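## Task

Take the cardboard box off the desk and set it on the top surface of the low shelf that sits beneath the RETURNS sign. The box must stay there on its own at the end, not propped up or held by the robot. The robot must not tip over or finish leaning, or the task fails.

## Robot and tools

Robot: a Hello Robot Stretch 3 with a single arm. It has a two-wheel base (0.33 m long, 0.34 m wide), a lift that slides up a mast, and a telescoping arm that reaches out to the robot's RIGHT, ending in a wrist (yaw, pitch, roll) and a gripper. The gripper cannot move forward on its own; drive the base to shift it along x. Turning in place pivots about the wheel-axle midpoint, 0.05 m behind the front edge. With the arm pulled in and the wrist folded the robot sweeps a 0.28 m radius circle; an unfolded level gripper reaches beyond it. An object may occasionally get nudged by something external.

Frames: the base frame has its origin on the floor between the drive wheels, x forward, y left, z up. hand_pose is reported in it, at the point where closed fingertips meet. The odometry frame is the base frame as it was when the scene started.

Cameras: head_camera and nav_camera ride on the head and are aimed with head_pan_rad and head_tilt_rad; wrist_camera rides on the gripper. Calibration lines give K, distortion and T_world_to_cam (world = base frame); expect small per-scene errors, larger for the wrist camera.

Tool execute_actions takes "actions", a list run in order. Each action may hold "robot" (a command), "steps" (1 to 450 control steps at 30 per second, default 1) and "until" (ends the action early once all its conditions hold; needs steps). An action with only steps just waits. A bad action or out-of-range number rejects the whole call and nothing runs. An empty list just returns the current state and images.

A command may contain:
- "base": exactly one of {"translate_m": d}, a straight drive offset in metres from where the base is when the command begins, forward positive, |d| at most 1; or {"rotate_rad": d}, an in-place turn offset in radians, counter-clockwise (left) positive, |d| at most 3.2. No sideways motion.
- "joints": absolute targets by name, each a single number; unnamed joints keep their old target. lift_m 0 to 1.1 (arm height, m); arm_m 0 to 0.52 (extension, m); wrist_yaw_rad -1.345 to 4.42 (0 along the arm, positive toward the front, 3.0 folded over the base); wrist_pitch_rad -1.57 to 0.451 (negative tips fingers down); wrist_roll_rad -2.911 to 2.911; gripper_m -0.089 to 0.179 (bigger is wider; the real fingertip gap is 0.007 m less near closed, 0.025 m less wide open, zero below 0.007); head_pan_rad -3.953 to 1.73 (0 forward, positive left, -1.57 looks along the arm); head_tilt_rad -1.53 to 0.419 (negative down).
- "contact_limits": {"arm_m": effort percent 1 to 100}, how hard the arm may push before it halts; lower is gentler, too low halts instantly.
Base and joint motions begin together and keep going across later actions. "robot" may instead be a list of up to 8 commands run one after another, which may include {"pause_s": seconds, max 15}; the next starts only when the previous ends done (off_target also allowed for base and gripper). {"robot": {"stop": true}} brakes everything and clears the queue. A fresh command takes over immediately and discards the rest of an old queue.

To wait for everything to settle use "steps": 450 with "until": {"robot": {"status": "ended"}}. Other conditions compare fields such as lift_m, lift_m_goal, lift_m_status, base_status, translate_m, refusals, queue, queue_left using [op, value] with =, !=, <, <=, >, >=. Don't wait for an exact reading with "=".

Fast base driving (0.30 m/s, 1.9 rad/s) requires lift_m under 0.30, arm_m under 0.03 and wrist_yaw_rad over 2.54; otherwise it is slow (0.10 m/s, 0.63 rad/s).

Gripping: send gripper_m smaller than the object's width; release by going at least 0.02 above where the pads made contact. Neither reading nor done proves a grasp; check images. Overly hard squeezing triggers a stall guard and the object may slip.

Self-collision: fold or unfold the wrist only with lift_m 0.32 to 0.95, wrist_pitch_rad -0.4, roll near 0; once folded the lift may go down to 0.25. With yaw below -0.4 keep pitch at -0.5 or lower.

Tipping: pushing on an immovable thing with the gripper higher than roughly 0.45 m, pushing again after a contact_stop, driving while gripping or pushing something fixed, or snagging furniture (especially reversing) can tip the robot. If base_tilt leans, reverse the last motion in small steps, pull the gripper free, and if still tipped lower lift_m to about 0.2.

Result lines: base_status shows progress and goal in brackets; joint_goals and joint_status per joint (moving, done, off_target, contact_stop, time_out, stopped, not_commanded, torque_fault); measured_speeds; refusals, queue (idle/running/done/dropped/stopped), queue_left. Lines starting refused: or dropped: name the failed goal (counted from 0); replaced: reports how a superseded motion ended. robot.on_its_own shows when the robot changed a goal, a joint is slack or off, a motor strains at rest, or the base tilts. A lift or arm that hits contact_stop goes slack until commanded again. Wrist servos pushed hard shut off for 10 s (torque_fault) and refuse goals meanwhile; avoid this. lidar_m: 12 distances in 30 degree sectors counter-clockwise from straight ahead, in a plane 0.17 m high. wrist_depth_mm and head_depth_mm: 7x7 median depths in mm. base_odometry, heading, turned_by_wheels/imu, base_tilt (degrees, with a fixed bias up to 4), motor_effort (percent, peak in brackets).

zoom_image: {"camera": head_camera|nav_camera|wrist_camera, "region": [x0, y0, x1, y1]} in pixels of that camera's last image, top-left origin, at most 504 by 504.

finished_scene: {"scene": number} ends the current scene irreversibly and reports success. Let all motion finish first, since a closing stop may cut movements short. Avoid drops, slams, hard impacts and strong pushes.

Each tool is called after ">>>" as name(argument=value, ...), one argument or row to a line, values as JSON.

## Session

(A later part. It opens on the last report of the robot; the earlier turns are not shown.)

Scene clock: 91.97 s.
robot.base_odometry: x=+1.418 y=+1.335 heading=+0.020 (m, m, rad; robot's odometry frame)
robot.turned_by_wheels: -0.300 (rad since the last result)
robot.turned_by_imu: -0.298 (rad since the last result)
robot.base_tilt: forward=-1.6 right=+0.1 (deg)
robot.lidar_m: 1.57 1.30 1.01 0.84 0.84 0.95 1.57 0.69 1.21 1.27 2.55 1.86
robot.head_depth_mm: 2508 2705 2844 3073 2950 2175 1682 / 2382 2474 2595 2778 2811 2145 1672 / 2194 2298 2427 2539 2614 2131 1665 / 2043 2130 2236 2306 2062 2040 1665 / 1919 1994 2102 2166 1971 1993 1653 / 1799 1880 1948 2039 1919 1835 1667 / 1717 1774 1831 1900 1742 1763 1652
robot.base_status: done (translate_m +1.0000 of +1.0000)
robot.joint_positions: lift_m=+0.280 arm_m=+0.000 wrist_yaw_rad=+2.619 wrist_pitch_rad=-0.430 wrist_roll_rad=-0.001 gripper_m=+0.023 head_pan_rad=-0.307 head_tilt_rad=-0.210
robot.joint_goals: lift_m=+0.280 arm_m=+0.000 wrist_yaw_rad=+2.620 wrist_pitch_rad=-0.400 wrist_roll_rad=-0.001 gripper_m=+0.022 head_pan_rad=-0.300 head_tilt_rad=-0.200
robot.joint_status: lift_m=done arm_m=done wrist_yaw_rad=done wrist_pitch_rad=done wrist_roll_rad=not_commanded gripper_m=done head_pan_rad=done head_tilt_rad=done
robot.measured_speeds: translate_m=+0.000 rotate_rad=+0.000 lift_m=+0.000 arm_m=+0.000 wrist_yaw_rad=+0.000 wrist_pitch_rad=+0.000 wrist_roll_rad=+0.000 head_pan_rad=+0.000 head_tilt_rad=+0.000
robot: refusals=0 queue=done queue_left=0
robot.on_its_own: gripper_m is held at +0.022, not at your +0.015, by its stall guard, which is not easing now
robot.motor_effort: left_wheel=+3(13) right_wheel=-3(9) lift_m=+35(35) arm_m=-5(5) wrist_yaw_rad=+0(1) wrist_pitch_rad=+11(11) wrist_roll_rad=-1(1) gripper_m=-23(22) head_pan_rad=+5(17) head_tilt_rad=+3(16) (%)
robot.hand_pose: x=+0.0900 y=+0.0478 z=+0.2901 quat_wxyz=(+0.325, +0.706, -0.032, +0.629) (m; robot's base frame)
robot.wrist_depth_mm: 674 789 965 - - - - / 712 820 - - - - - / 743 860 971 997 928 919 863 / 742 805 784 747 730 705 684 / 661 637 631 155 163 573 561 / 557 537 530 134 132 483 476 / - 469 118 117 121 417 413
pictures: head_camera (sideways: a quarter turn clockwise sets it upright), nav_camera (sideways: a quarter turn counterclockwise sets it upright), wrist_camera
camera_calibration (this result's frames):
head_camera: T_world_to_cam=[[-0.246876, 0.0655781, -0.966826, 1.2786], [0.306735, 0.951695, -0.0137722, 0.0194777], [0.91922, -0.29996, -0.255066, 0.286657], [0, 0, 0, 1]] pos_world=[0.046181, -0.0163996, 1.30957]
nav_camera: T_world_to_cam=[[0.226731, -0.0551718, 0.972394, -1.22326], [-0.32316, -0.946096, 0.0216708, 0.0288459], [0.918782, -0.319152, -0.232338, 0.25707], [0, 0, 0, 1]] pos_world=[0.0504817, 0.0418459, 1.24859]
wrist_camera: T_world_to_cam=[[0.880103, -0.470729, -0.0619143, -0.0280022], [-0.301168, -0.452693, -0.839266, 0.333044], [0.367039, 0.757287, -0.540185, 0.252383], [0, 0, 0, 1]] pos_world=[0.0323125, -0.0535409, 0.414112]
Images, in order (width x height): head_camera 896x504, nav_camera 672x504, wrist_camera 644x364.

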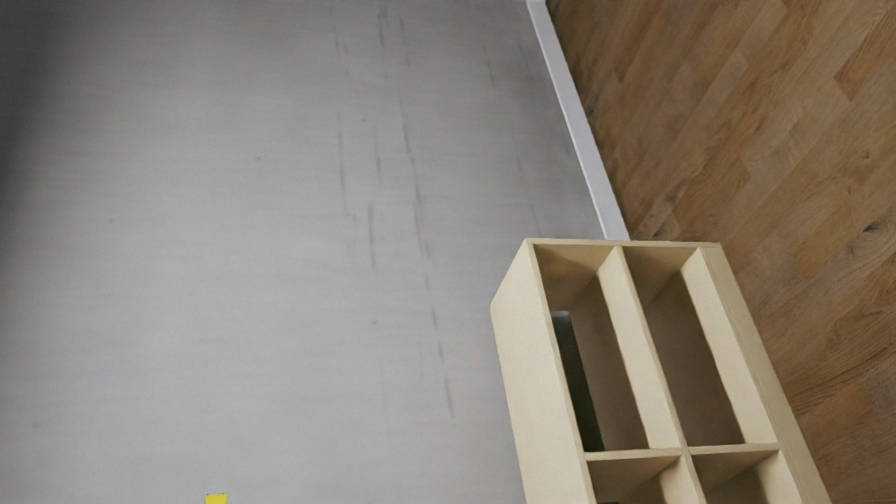

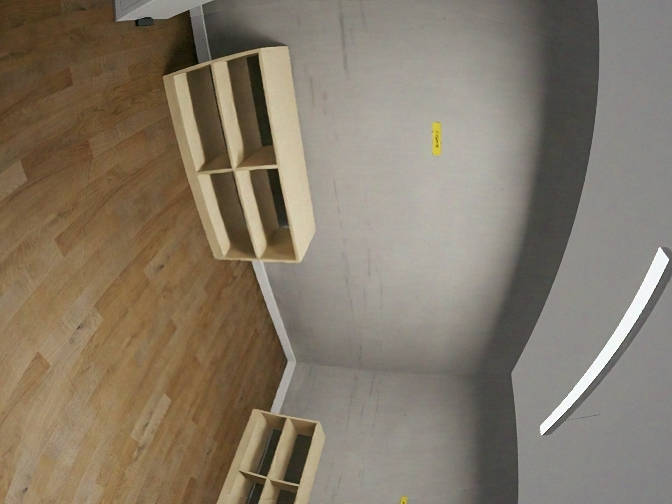

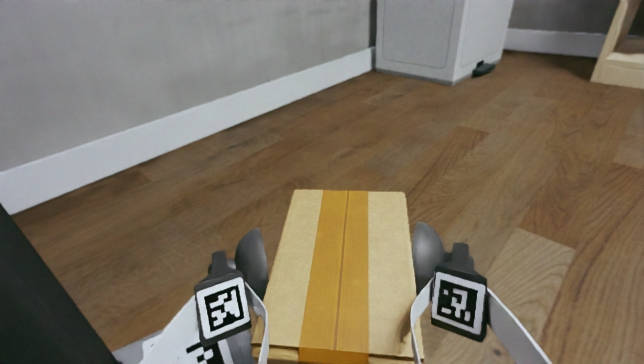

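>>> execute_actions(
  actions=[
    {"robot":{"joints":{"head_pan_rad":-1.1}},"steps":100,"until":{"robot":{"status":"ended"}}},
  ],
)

Scene clock: 95.47 s.
robot.base_odometry: x=+1.418 y=+1.335 heading=+0.020 (m, m, rad; robot's odometry frame)
robot.turned_by_wheels: +0.000 (rad since the last result)
robot.turned_by_imu: +0.000 (rad since the last result)
robot.base_tilt: forward=-1.7 right=+0.1 (deg)
robot.lidar_m: 1.58 1.30 1.01 0.84 0.84 0.95 1.57 0.69 1.20 1.26 2.55 1.86
robot.head_depth_mm: 2486 2573 2686 2788 2877 2148 1678 / 2532 2651 2709 2863 2789 2141 1667 / 2564 2648 2783 2868 2655 2125 1671 / 2581 2686 2797 2911 2679 2136 1673 / 2641 2764 2841 2938 2687 2142 1665 / 2658 2751 2894 2929 2778 2108 1645 / 2678 2828 2951 3110 2959 2112 1666
robot.base_status: done (translate_m +1.0000 of +1.0000)
robot.joint_positions: lift_m=+0.280 arm_m=+0.000 wrist_yaw_rad=+2.619 wrist_pitch_rad=-0.430 wrist_roll_rad=-0.001 gripper_m=+0.023 head_pan_rad=-1.093 head_tilt_rad=-0.210
robot.joint_goals: lift_m=+0.280 arm_m=+0.000 wrist_yaw_rad=+2.620 wrist_pitch_rad=-0.400 wrist_roll_rad=-0.001 gripper_m=+0.022 head_pan_rad=-1.100 head_tilt_rad=-0.200
robot.joint_status: lift_m=done arm_m=done wrist_yaw_rad=done wrist_pitch_rad=done wrist_roll_rad=not_commanded gripper_m=done head_pan_rad=done head_tilt_rad=done
robot.measured_speeds: translate_m=+0.000 rotate_rad=+0.000 lift_m=+0.000 arm_m=+0.000 wrist_yaw_rad=+0.000 wrist_pitch_rad=+0.000 wrist_roll_rad=+0.000 head_pan_rad=+0.000 head_tilt_rad=+0.000
robot: refusals=0 queue=done queue_left=0
robot.on_its_own: gripper_m is held at +0.022, not at your +0.015, by its stall guard, which is not easing now
robot.motor_effort: left_wheel=+3(3) right_wheel=-2(2) lift_m=+35(35) arm_m=-5(5) wrist_yaw_rad=+0(1) wrist_pitch_rad=+11(11) wrist_roll_rad=+0(1) gripper_m=-22(23) head_pan_rad=-4(51) head_tilt_rad=+3(3) (%)
robot.hand_pose: x=+0.0900 y=+0.0478 z=+0.2901 quat_wxyz=(+0.325, +0.706, -0.032, +0.629) (m; robot's base frame)
robot.wrist_depth_mm: 676 778 963 - - - - / 697 828 - - - - - / 729 877 986 - 949 906 884 / 749 804 787 747 723 700 689 / 656 638 625 155 163 584 562 / 561 525 526 134 131 487 479 / - 472 119 117 121 416 413
pictures: head_camera (sideways: a quarter turn clockwise sets it upright), nav_camera (sideways: a quarter turn counterclockwise sets it upright), wrist_camera
camera_calibration (this result's frames):
head_camera: T_world_to_cam=[[-0.128094, 0.220998, -0.966826, 1.27788], [0.890057, 0.455641, -0.0137722, 0.0159194], [0.437482, -0.862294, -0.255066, 0.289596], [0, 0, 0, 1]] pos_world=[0.0228267, -0.0399456, 1.30957]
nav_camera: T_world_to_cam=[[0.121218, -0.199392, 0.972394, -1.22262], [-0.897705, -0.440064, 0.0216708, 0.0323506], [0.423595, -0.875549, -0.232339, 0.260091], [0, 0, 0, 1]] pos_world=[0.0670713, -0.0018214, 1.24859]
wrist_camera: T_world_to_cam=[[0.880103, -0.470729, -0.0619146, -0.0280021], [-0.301168, -0.452693, -0.839266, 0.333044], [0.367039, 0.757287, -0.540185, 0.252383], [0, 0, 0, 1]] pos_world=[0.0323126, -0.0535409, 0.414112]
Images, in order (width x height): head_camera 896x504, nav_camera 672x504, wrist_camera 644x364.

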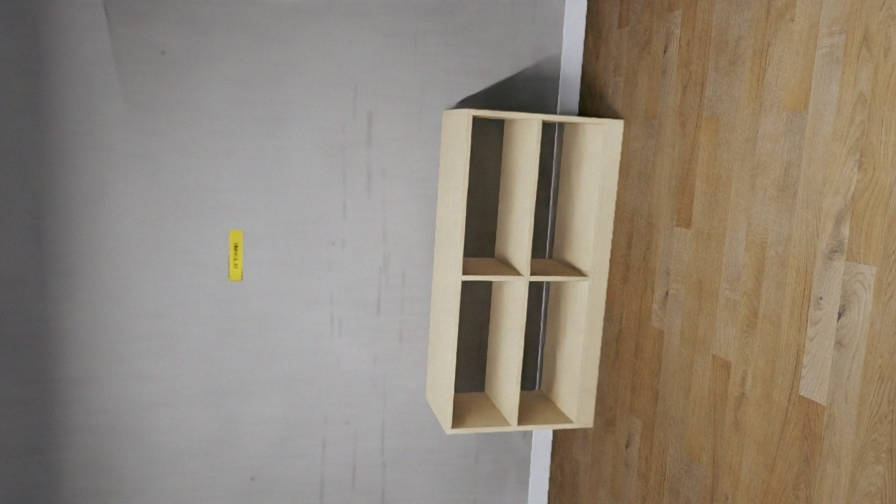

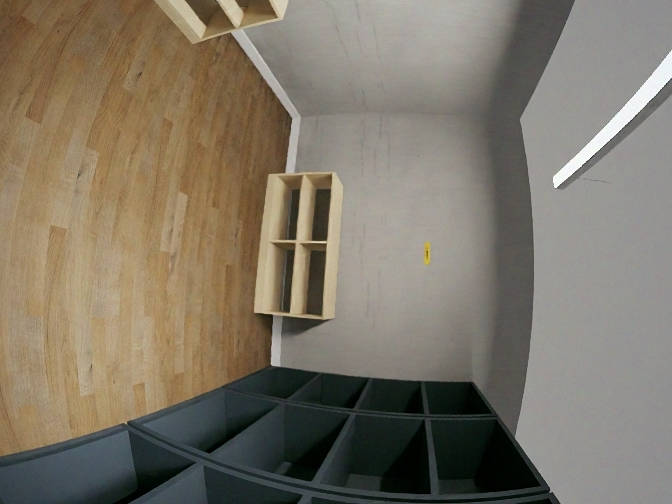

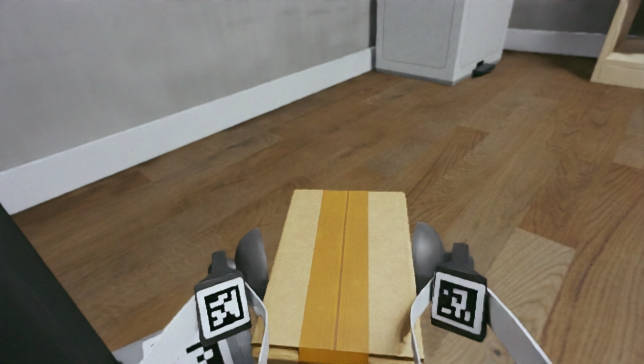

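>>> zoom_image(
  camera="head_camera",
  region=[195,215,275,295],
)

Region (195, 215, 275, 295) of head_camera's 896x504 image, scaled by 6.300, with more detail than that image has.

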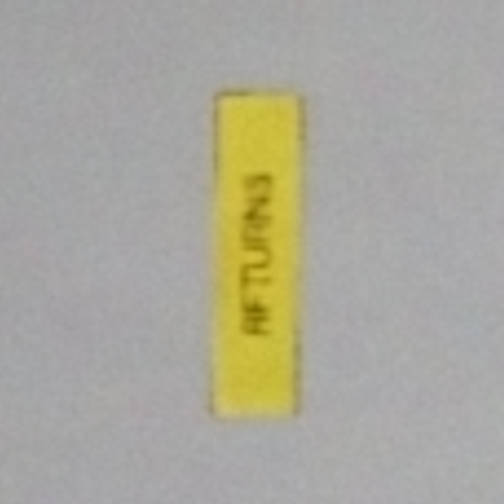

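>>> execute_actions(
  actions=[
    {"robot":[{"base":{"rotate_rad":-1.05}},{"base":{"translate_m":1}},{"base":{"translate_m":1}},{"base":{"rotate_rad":1.35},"joints":{"lift_m":0.69,"head_pan_rad":-1.57,"head_tilt_rad":-0.6}}],"steps":450,"until":{"robot":{"lift_m":[">",0.45]}}},
    {"robot":[{"joints":{"wrist_yaw_rad":0,"lift_m":0.69}},{"joints":{"arm_m":0.3,"wrist_pitch_rad":-0.5}}],"steps":450,"until":{"robot":{"status":"ended"}}},
  ],
)

Scene clock: 118.93 s.
robot.base_odometry: x=+2.448 y=-0.379 heading=+0.320 (m, m, rad; robot's odometry frame)
robot.turned_by_wheels: +0.300 (rad since the last result)
robot.turned_by_imu: +0.301 (rad since the last result)
robot.base_tilt: forward=-1.7 right=+0.1 (deg)
robot.lidar_m: 1.46 1.31 1.75 2.78 2.22 1.40 1.11 0.78 0.78 0.57 0.89 0.86
robot.head_depth_mm: 828 917 1019 1101 919 1066 1178 / 825 916 1025 1098 944 - 1170 / 827 914 1023 1101 - 1039 1174 / 825 911 1017 1094 - 1041 1173 / 823 912 1024 1093 910 1014 1167 / 823 910 1015 1094 904 1029 1165 / 826 913 1020 1090 904 1027 1169
robot.base_status: done (rotate_rad +1.3498 of +1.3500)
robot.joint_positions: lift_m=+0.690 arm_m=+0.300 wrist_yaw_rad=+0.001 wrist_pitch_rad=-0.522 wrist_roll_rad=-0.001 gripper_m=+0.023 head_pan_rad=-1.563 head_tilt_rad=-0.593
robot.joint_goals: lift_m=+0.690 arm_m=+0.300 wrist_yaw_rad=+0.000 wrist_pitch_rad=-0.500 wrist_roll_rad=-0.001 gripper_m=+0.022 head_pan_rad=-1.570 head_tilt_rad=-0.600
robot.joint_status: lift_m=done arm_m=done wrist_yaw_rad=done wrist_pitch_rad=done wrist_roll_rad=not_commanded gripper_m=done head_pan_rad=done head_tilt_rad=done
robot.measured_speeds: translate_m=+0.000 rotate_rad=+0.000 lift_m=+0.000 arm_m=+0.000 wrist_yaw_rad=+0.000 wrist_pitch_rad=+0.000 wrist_roll_rad=+0.000 head_pan_rad=+0.000 head_tilt_rad=+0.000
robot: refusals=0 queue=done queue_left=0
robot.on_its_own: gripper_m is held at +0.022, not at your +0.015, by its stall guard, which is not easing now
robot.motor_effort: left_wheel=-3(13) right_wheel=+4(10) lift_m=+46(48) arm_m=+5(6) wrist_yaw_rad=-1(3) wrist_pitch_rad=+8(11) wrist_roll_rad=+0(0) gripper_m=-23(23) head_pan_rad=-4(40) head_tilt_rad=-3(21) (%)
robot.hand_pose: x=-0.0214 y=-0.6548 z=+0.6799 quat_wxyz=(+0.684, +0.183, -0.683, -0.182) (m; robot's base frame)
robot.wrist_depth_mm: 401 402 402 403 400 401 404 / 444 437 440 442 440 439 438 / 441 426 411 396 385 375 356 / 344 337 326 318 309 302 291 / 286 280 276 155 163 253 250 / 241 238 237 133 132 220 216 / 211 209 194 117 121 192 190
pictures: head_camera (sideways: a quarter turn clockwise sets it upright), nav_camera (sideways: a quarter turn counterclockwise sets it upright), wrist_camera
camera_calibration (this result's frames):
head_camera: T_world_to_cam=[[-0.0166872, 0.59761, -0.801613, 1.06166], [0.999859, 0.00833175, -0.0146027, 0.0163237], [-0.00204788, -0.801743, -0.597665, 0.738087], [0, 0, 0, 1]] pos_world=[0.00290633, -0.04284, 1.29241]
nav_camera: T_world_to_cam=[[0.0203769, -0.578929, 0.815123, -1.0168], [-0.999585, 0.00481545, 0.0284083, 0.0242132], [-0.0203716, -0.815364, -0.57859, 0.713376], [0, 0, 0, 1]] pos_world=[0.0594552, -0.00711302, 1.24089]
wrist_camera: T_world_to_cam=[[-0.997557, -0.0267083, -0.0645522, 0.0158901], [0.0343555, 0.617016, -0.786201, 0.98016], [0.0608278, -0.786498, -0.614591, 0.0690694], [0, 0, 0, 1]] pos_world=[-0.0220239, -0.550027, 0.814078]
Images, in order (width x height): head_camera 896x504, nav_camera 672x504, wrist_camera 644x364.

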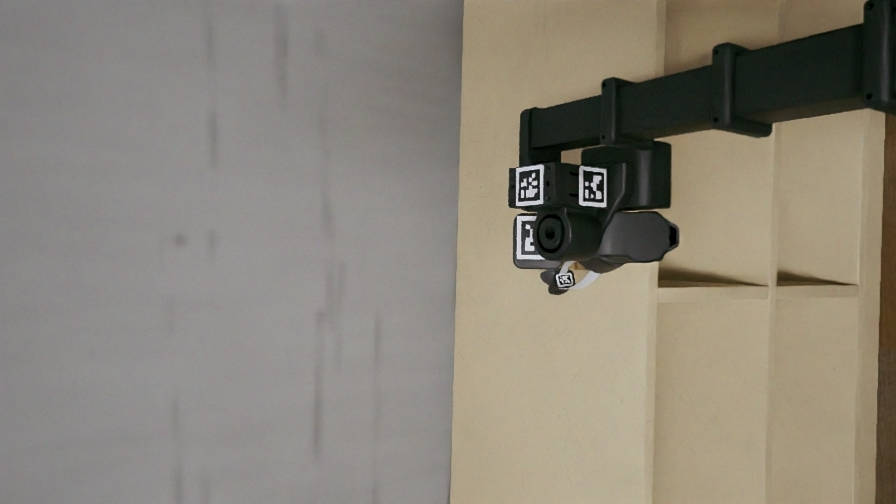

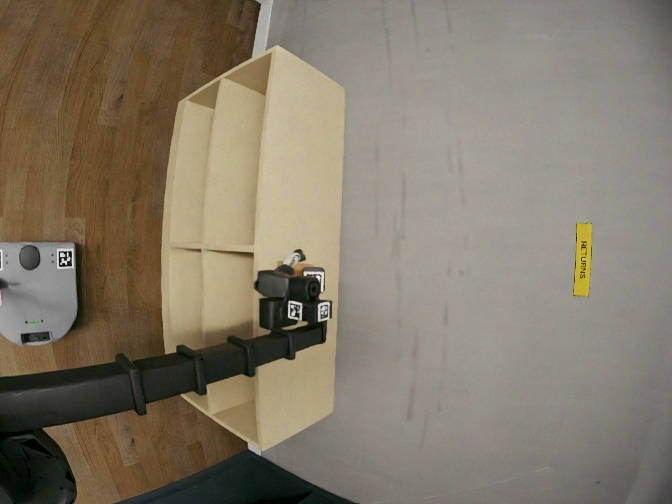

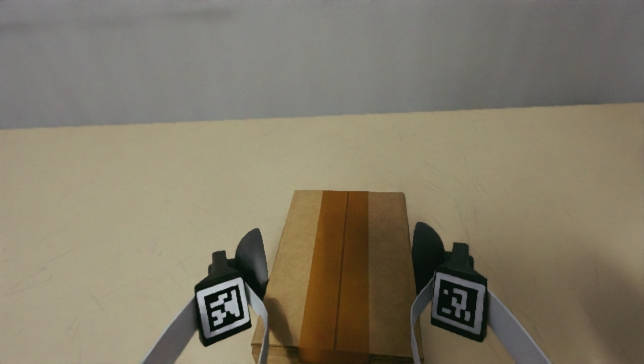

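>>> execute_actions(
  actions=[
    {"robot":[{"joints":{"arm_m":0.35}},{"joints":{"lift_m":0.657}}],"steps":300,"until":{"robot":{"status":"ended"}}},
    {"robot":[{"joints":{"gripper_m":0.13}},{"joints":{"lift_m":0.73}}],"steps":300,"until":{"robot":{"status":"ended"}}},
  ],
)

Scene clock: 126.07 s.
robot.base_odometry: x=+2.448 y=-0.379 heading=+0.320 (m, m, rad; robot's odometry frame)
robot.turned_by_wheels: +0.000 (rad since the last result)
robot.turned_by_imu: -0.001 (rad since the last result)
robot.base_tilt: forward=-1.6 right=+0.2 (deg)
robot.lidar_m: 1.46 1.31 1.75 2.78 2.22 1.40 1.11 0.78 0.78 0.57 0.89 0.86
robot.head_depth_mm: 826 919 1021 1102 915 1057 - / 832 914 1024 1112 - 1024 1172 / 827 911 1015 1114 867 1036 1164 / 829 914 1021 1115 868 1037 1170 / 824 910 1017 1094 909 1013 1165 / 825 914 1019 1088 904 1031 1176 / 822 910 1018 1091 905 1026 1166
robot.base_status: done (rotate_rad +1.3498 of +1.3500)
robot.joint_positions: lift_m=+0.730 arm_m=+0.350 wrist_yaw_rad=+0.001 wrist_pitch_rad=-0.516 wrist_roll_rad=-0.001 gripper_m=+0.130 head_pan_rad=-1.563 head_tilt_rad=-0.593
robot.joint_goals: lift_m=+0.730 arm_m=+0.350 wrist_yaw_rad=+0.000 wrist_pitch_rad=-0.500 wrist_roll_rad=-0.001 gripper_m=+0.130 head_pan_rad=-1.570 head_tilt_rad=-0.600
robot.joint_status: lift_m=done arm_m=done wrist_yaw_rad=done wrist_pitch_rad=done wrist_roll_rad=not_commanded gripper_m=done head_pan_rad=done head_tilt_rad=done
robot.measured_speeds: translate_m=+0.000 rotate_rad=+0.000 lift_m=+0.000 arm_m=+0.000 wrist_yaw_rad=+0.000 wrist_pitch_rad=+0.000 wrist_roll_rad=+0.000 head_pan_rad=+0.000 head_tilt_rad=+0.000
robot: refusals=0 queue=done queue_left=0
robot.motor_effort: left_wheel=-4(3) right_wheel=+4(4) lift_m=+45(49) arm_m=+5(5) wrist_yaw_rad=-1(1) wrist_pitch_rad=+6(8) wrist_roll_rad=+0(0) gripper_m=+0(96) head_pan_rad=-4(4) head_tilt_rad=-3(3) (%)
robot.hand_pose: x=-0.0214 y=-0.7056 z=+0.7211 quat_wxyz=(+0.684, +0.181, -0.683, -0.180) (m; robot's base frame)
robot.wrist_depth_mm: 357 352 354 352 353 354 352 / 389 391 387 389 385 388 388 / 426 430 431 431 431 427 429 / 419 410 402 388 373 368 357 / 346 339 330 322 315 315 301 / 294 290 281 224 270 - 261 / 255 242 247 192 232 229 230
pictures: head_camera (sideways: a quarter turn clockwise sets it upright), nav_camera (sideways: a quarter turn counterclockwise sets it upright), wrist_camera
camera_calibration (this result's frames):
head_camera: T_world_to_cam=[[-0.0166873, 0.59761, -0.801613, 1.06166], [0.999859, 0.00833187, -0.0146027, 0.0163237], [-0.00204778, -0.801743, -0.597665, 0.738087], [0, 0, 0, 1]] pos_world=[0.00290633, -0.04284, 1.29241]
nav_camera: T_world_to_cam=[[0.020377, -0.578929, 0.815123, -1.0168], [-0.999585, 0.00481533, 0.0284083, 0.0242132], [-0.0203715, -0.815364, -0.57859, 0.713376], [0, 0, 0, 1]] pos_world=[0.0594552, -0.00711302, 1.24089]
wrist_camera: T_world_to_cam=[[-0.997557, -0.027053, -0.0644127, 0.0168473], [0.0343592, 0.612798, -0.789492, 1.04326], [0.0608301, -0.789776, -0.610371, 0.0490588], [0, 0, 0, 1]] pos_world=[-0.0220239, -0.600109, 0.854678]
Images, in order (width x height): head_camera 896x504, nav_camera 672x504, wrist_camera 644x364.

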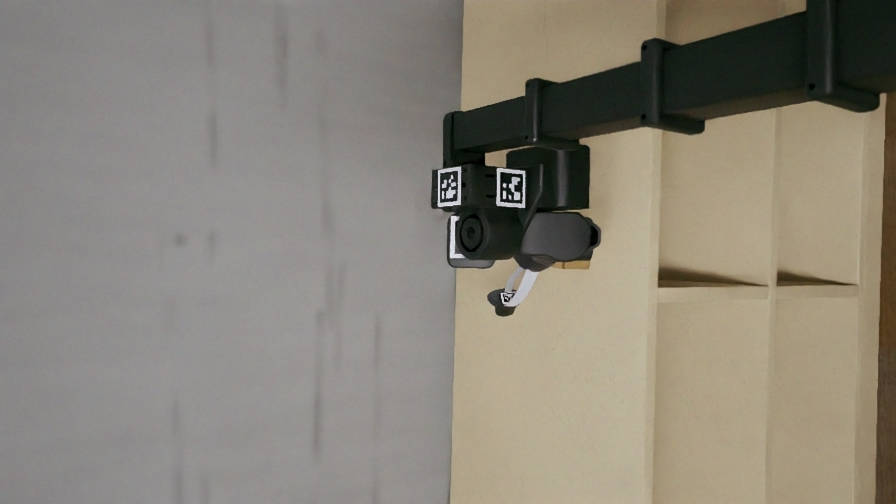

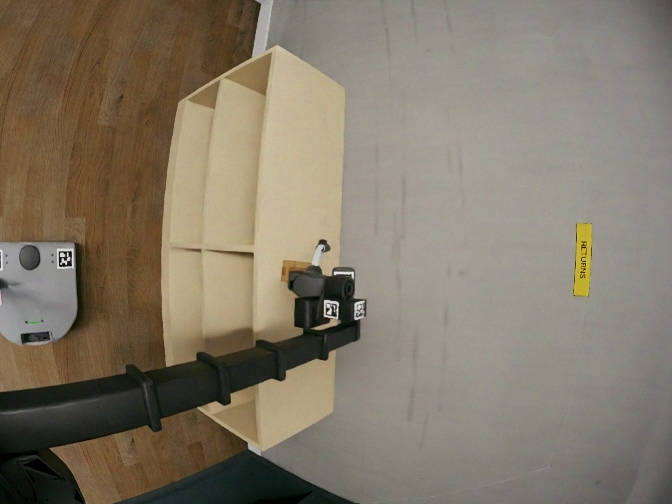

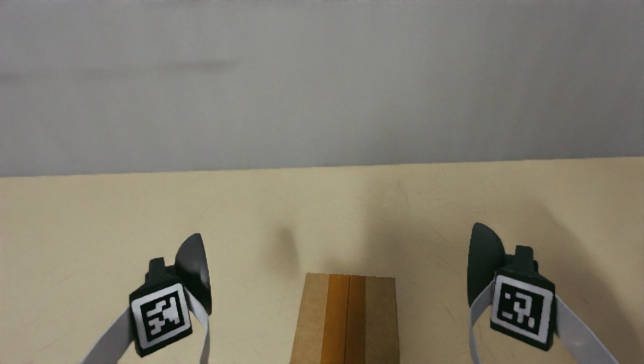

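>>> finished_scene(
  scene=2,
)

The scene is finished: the task was done.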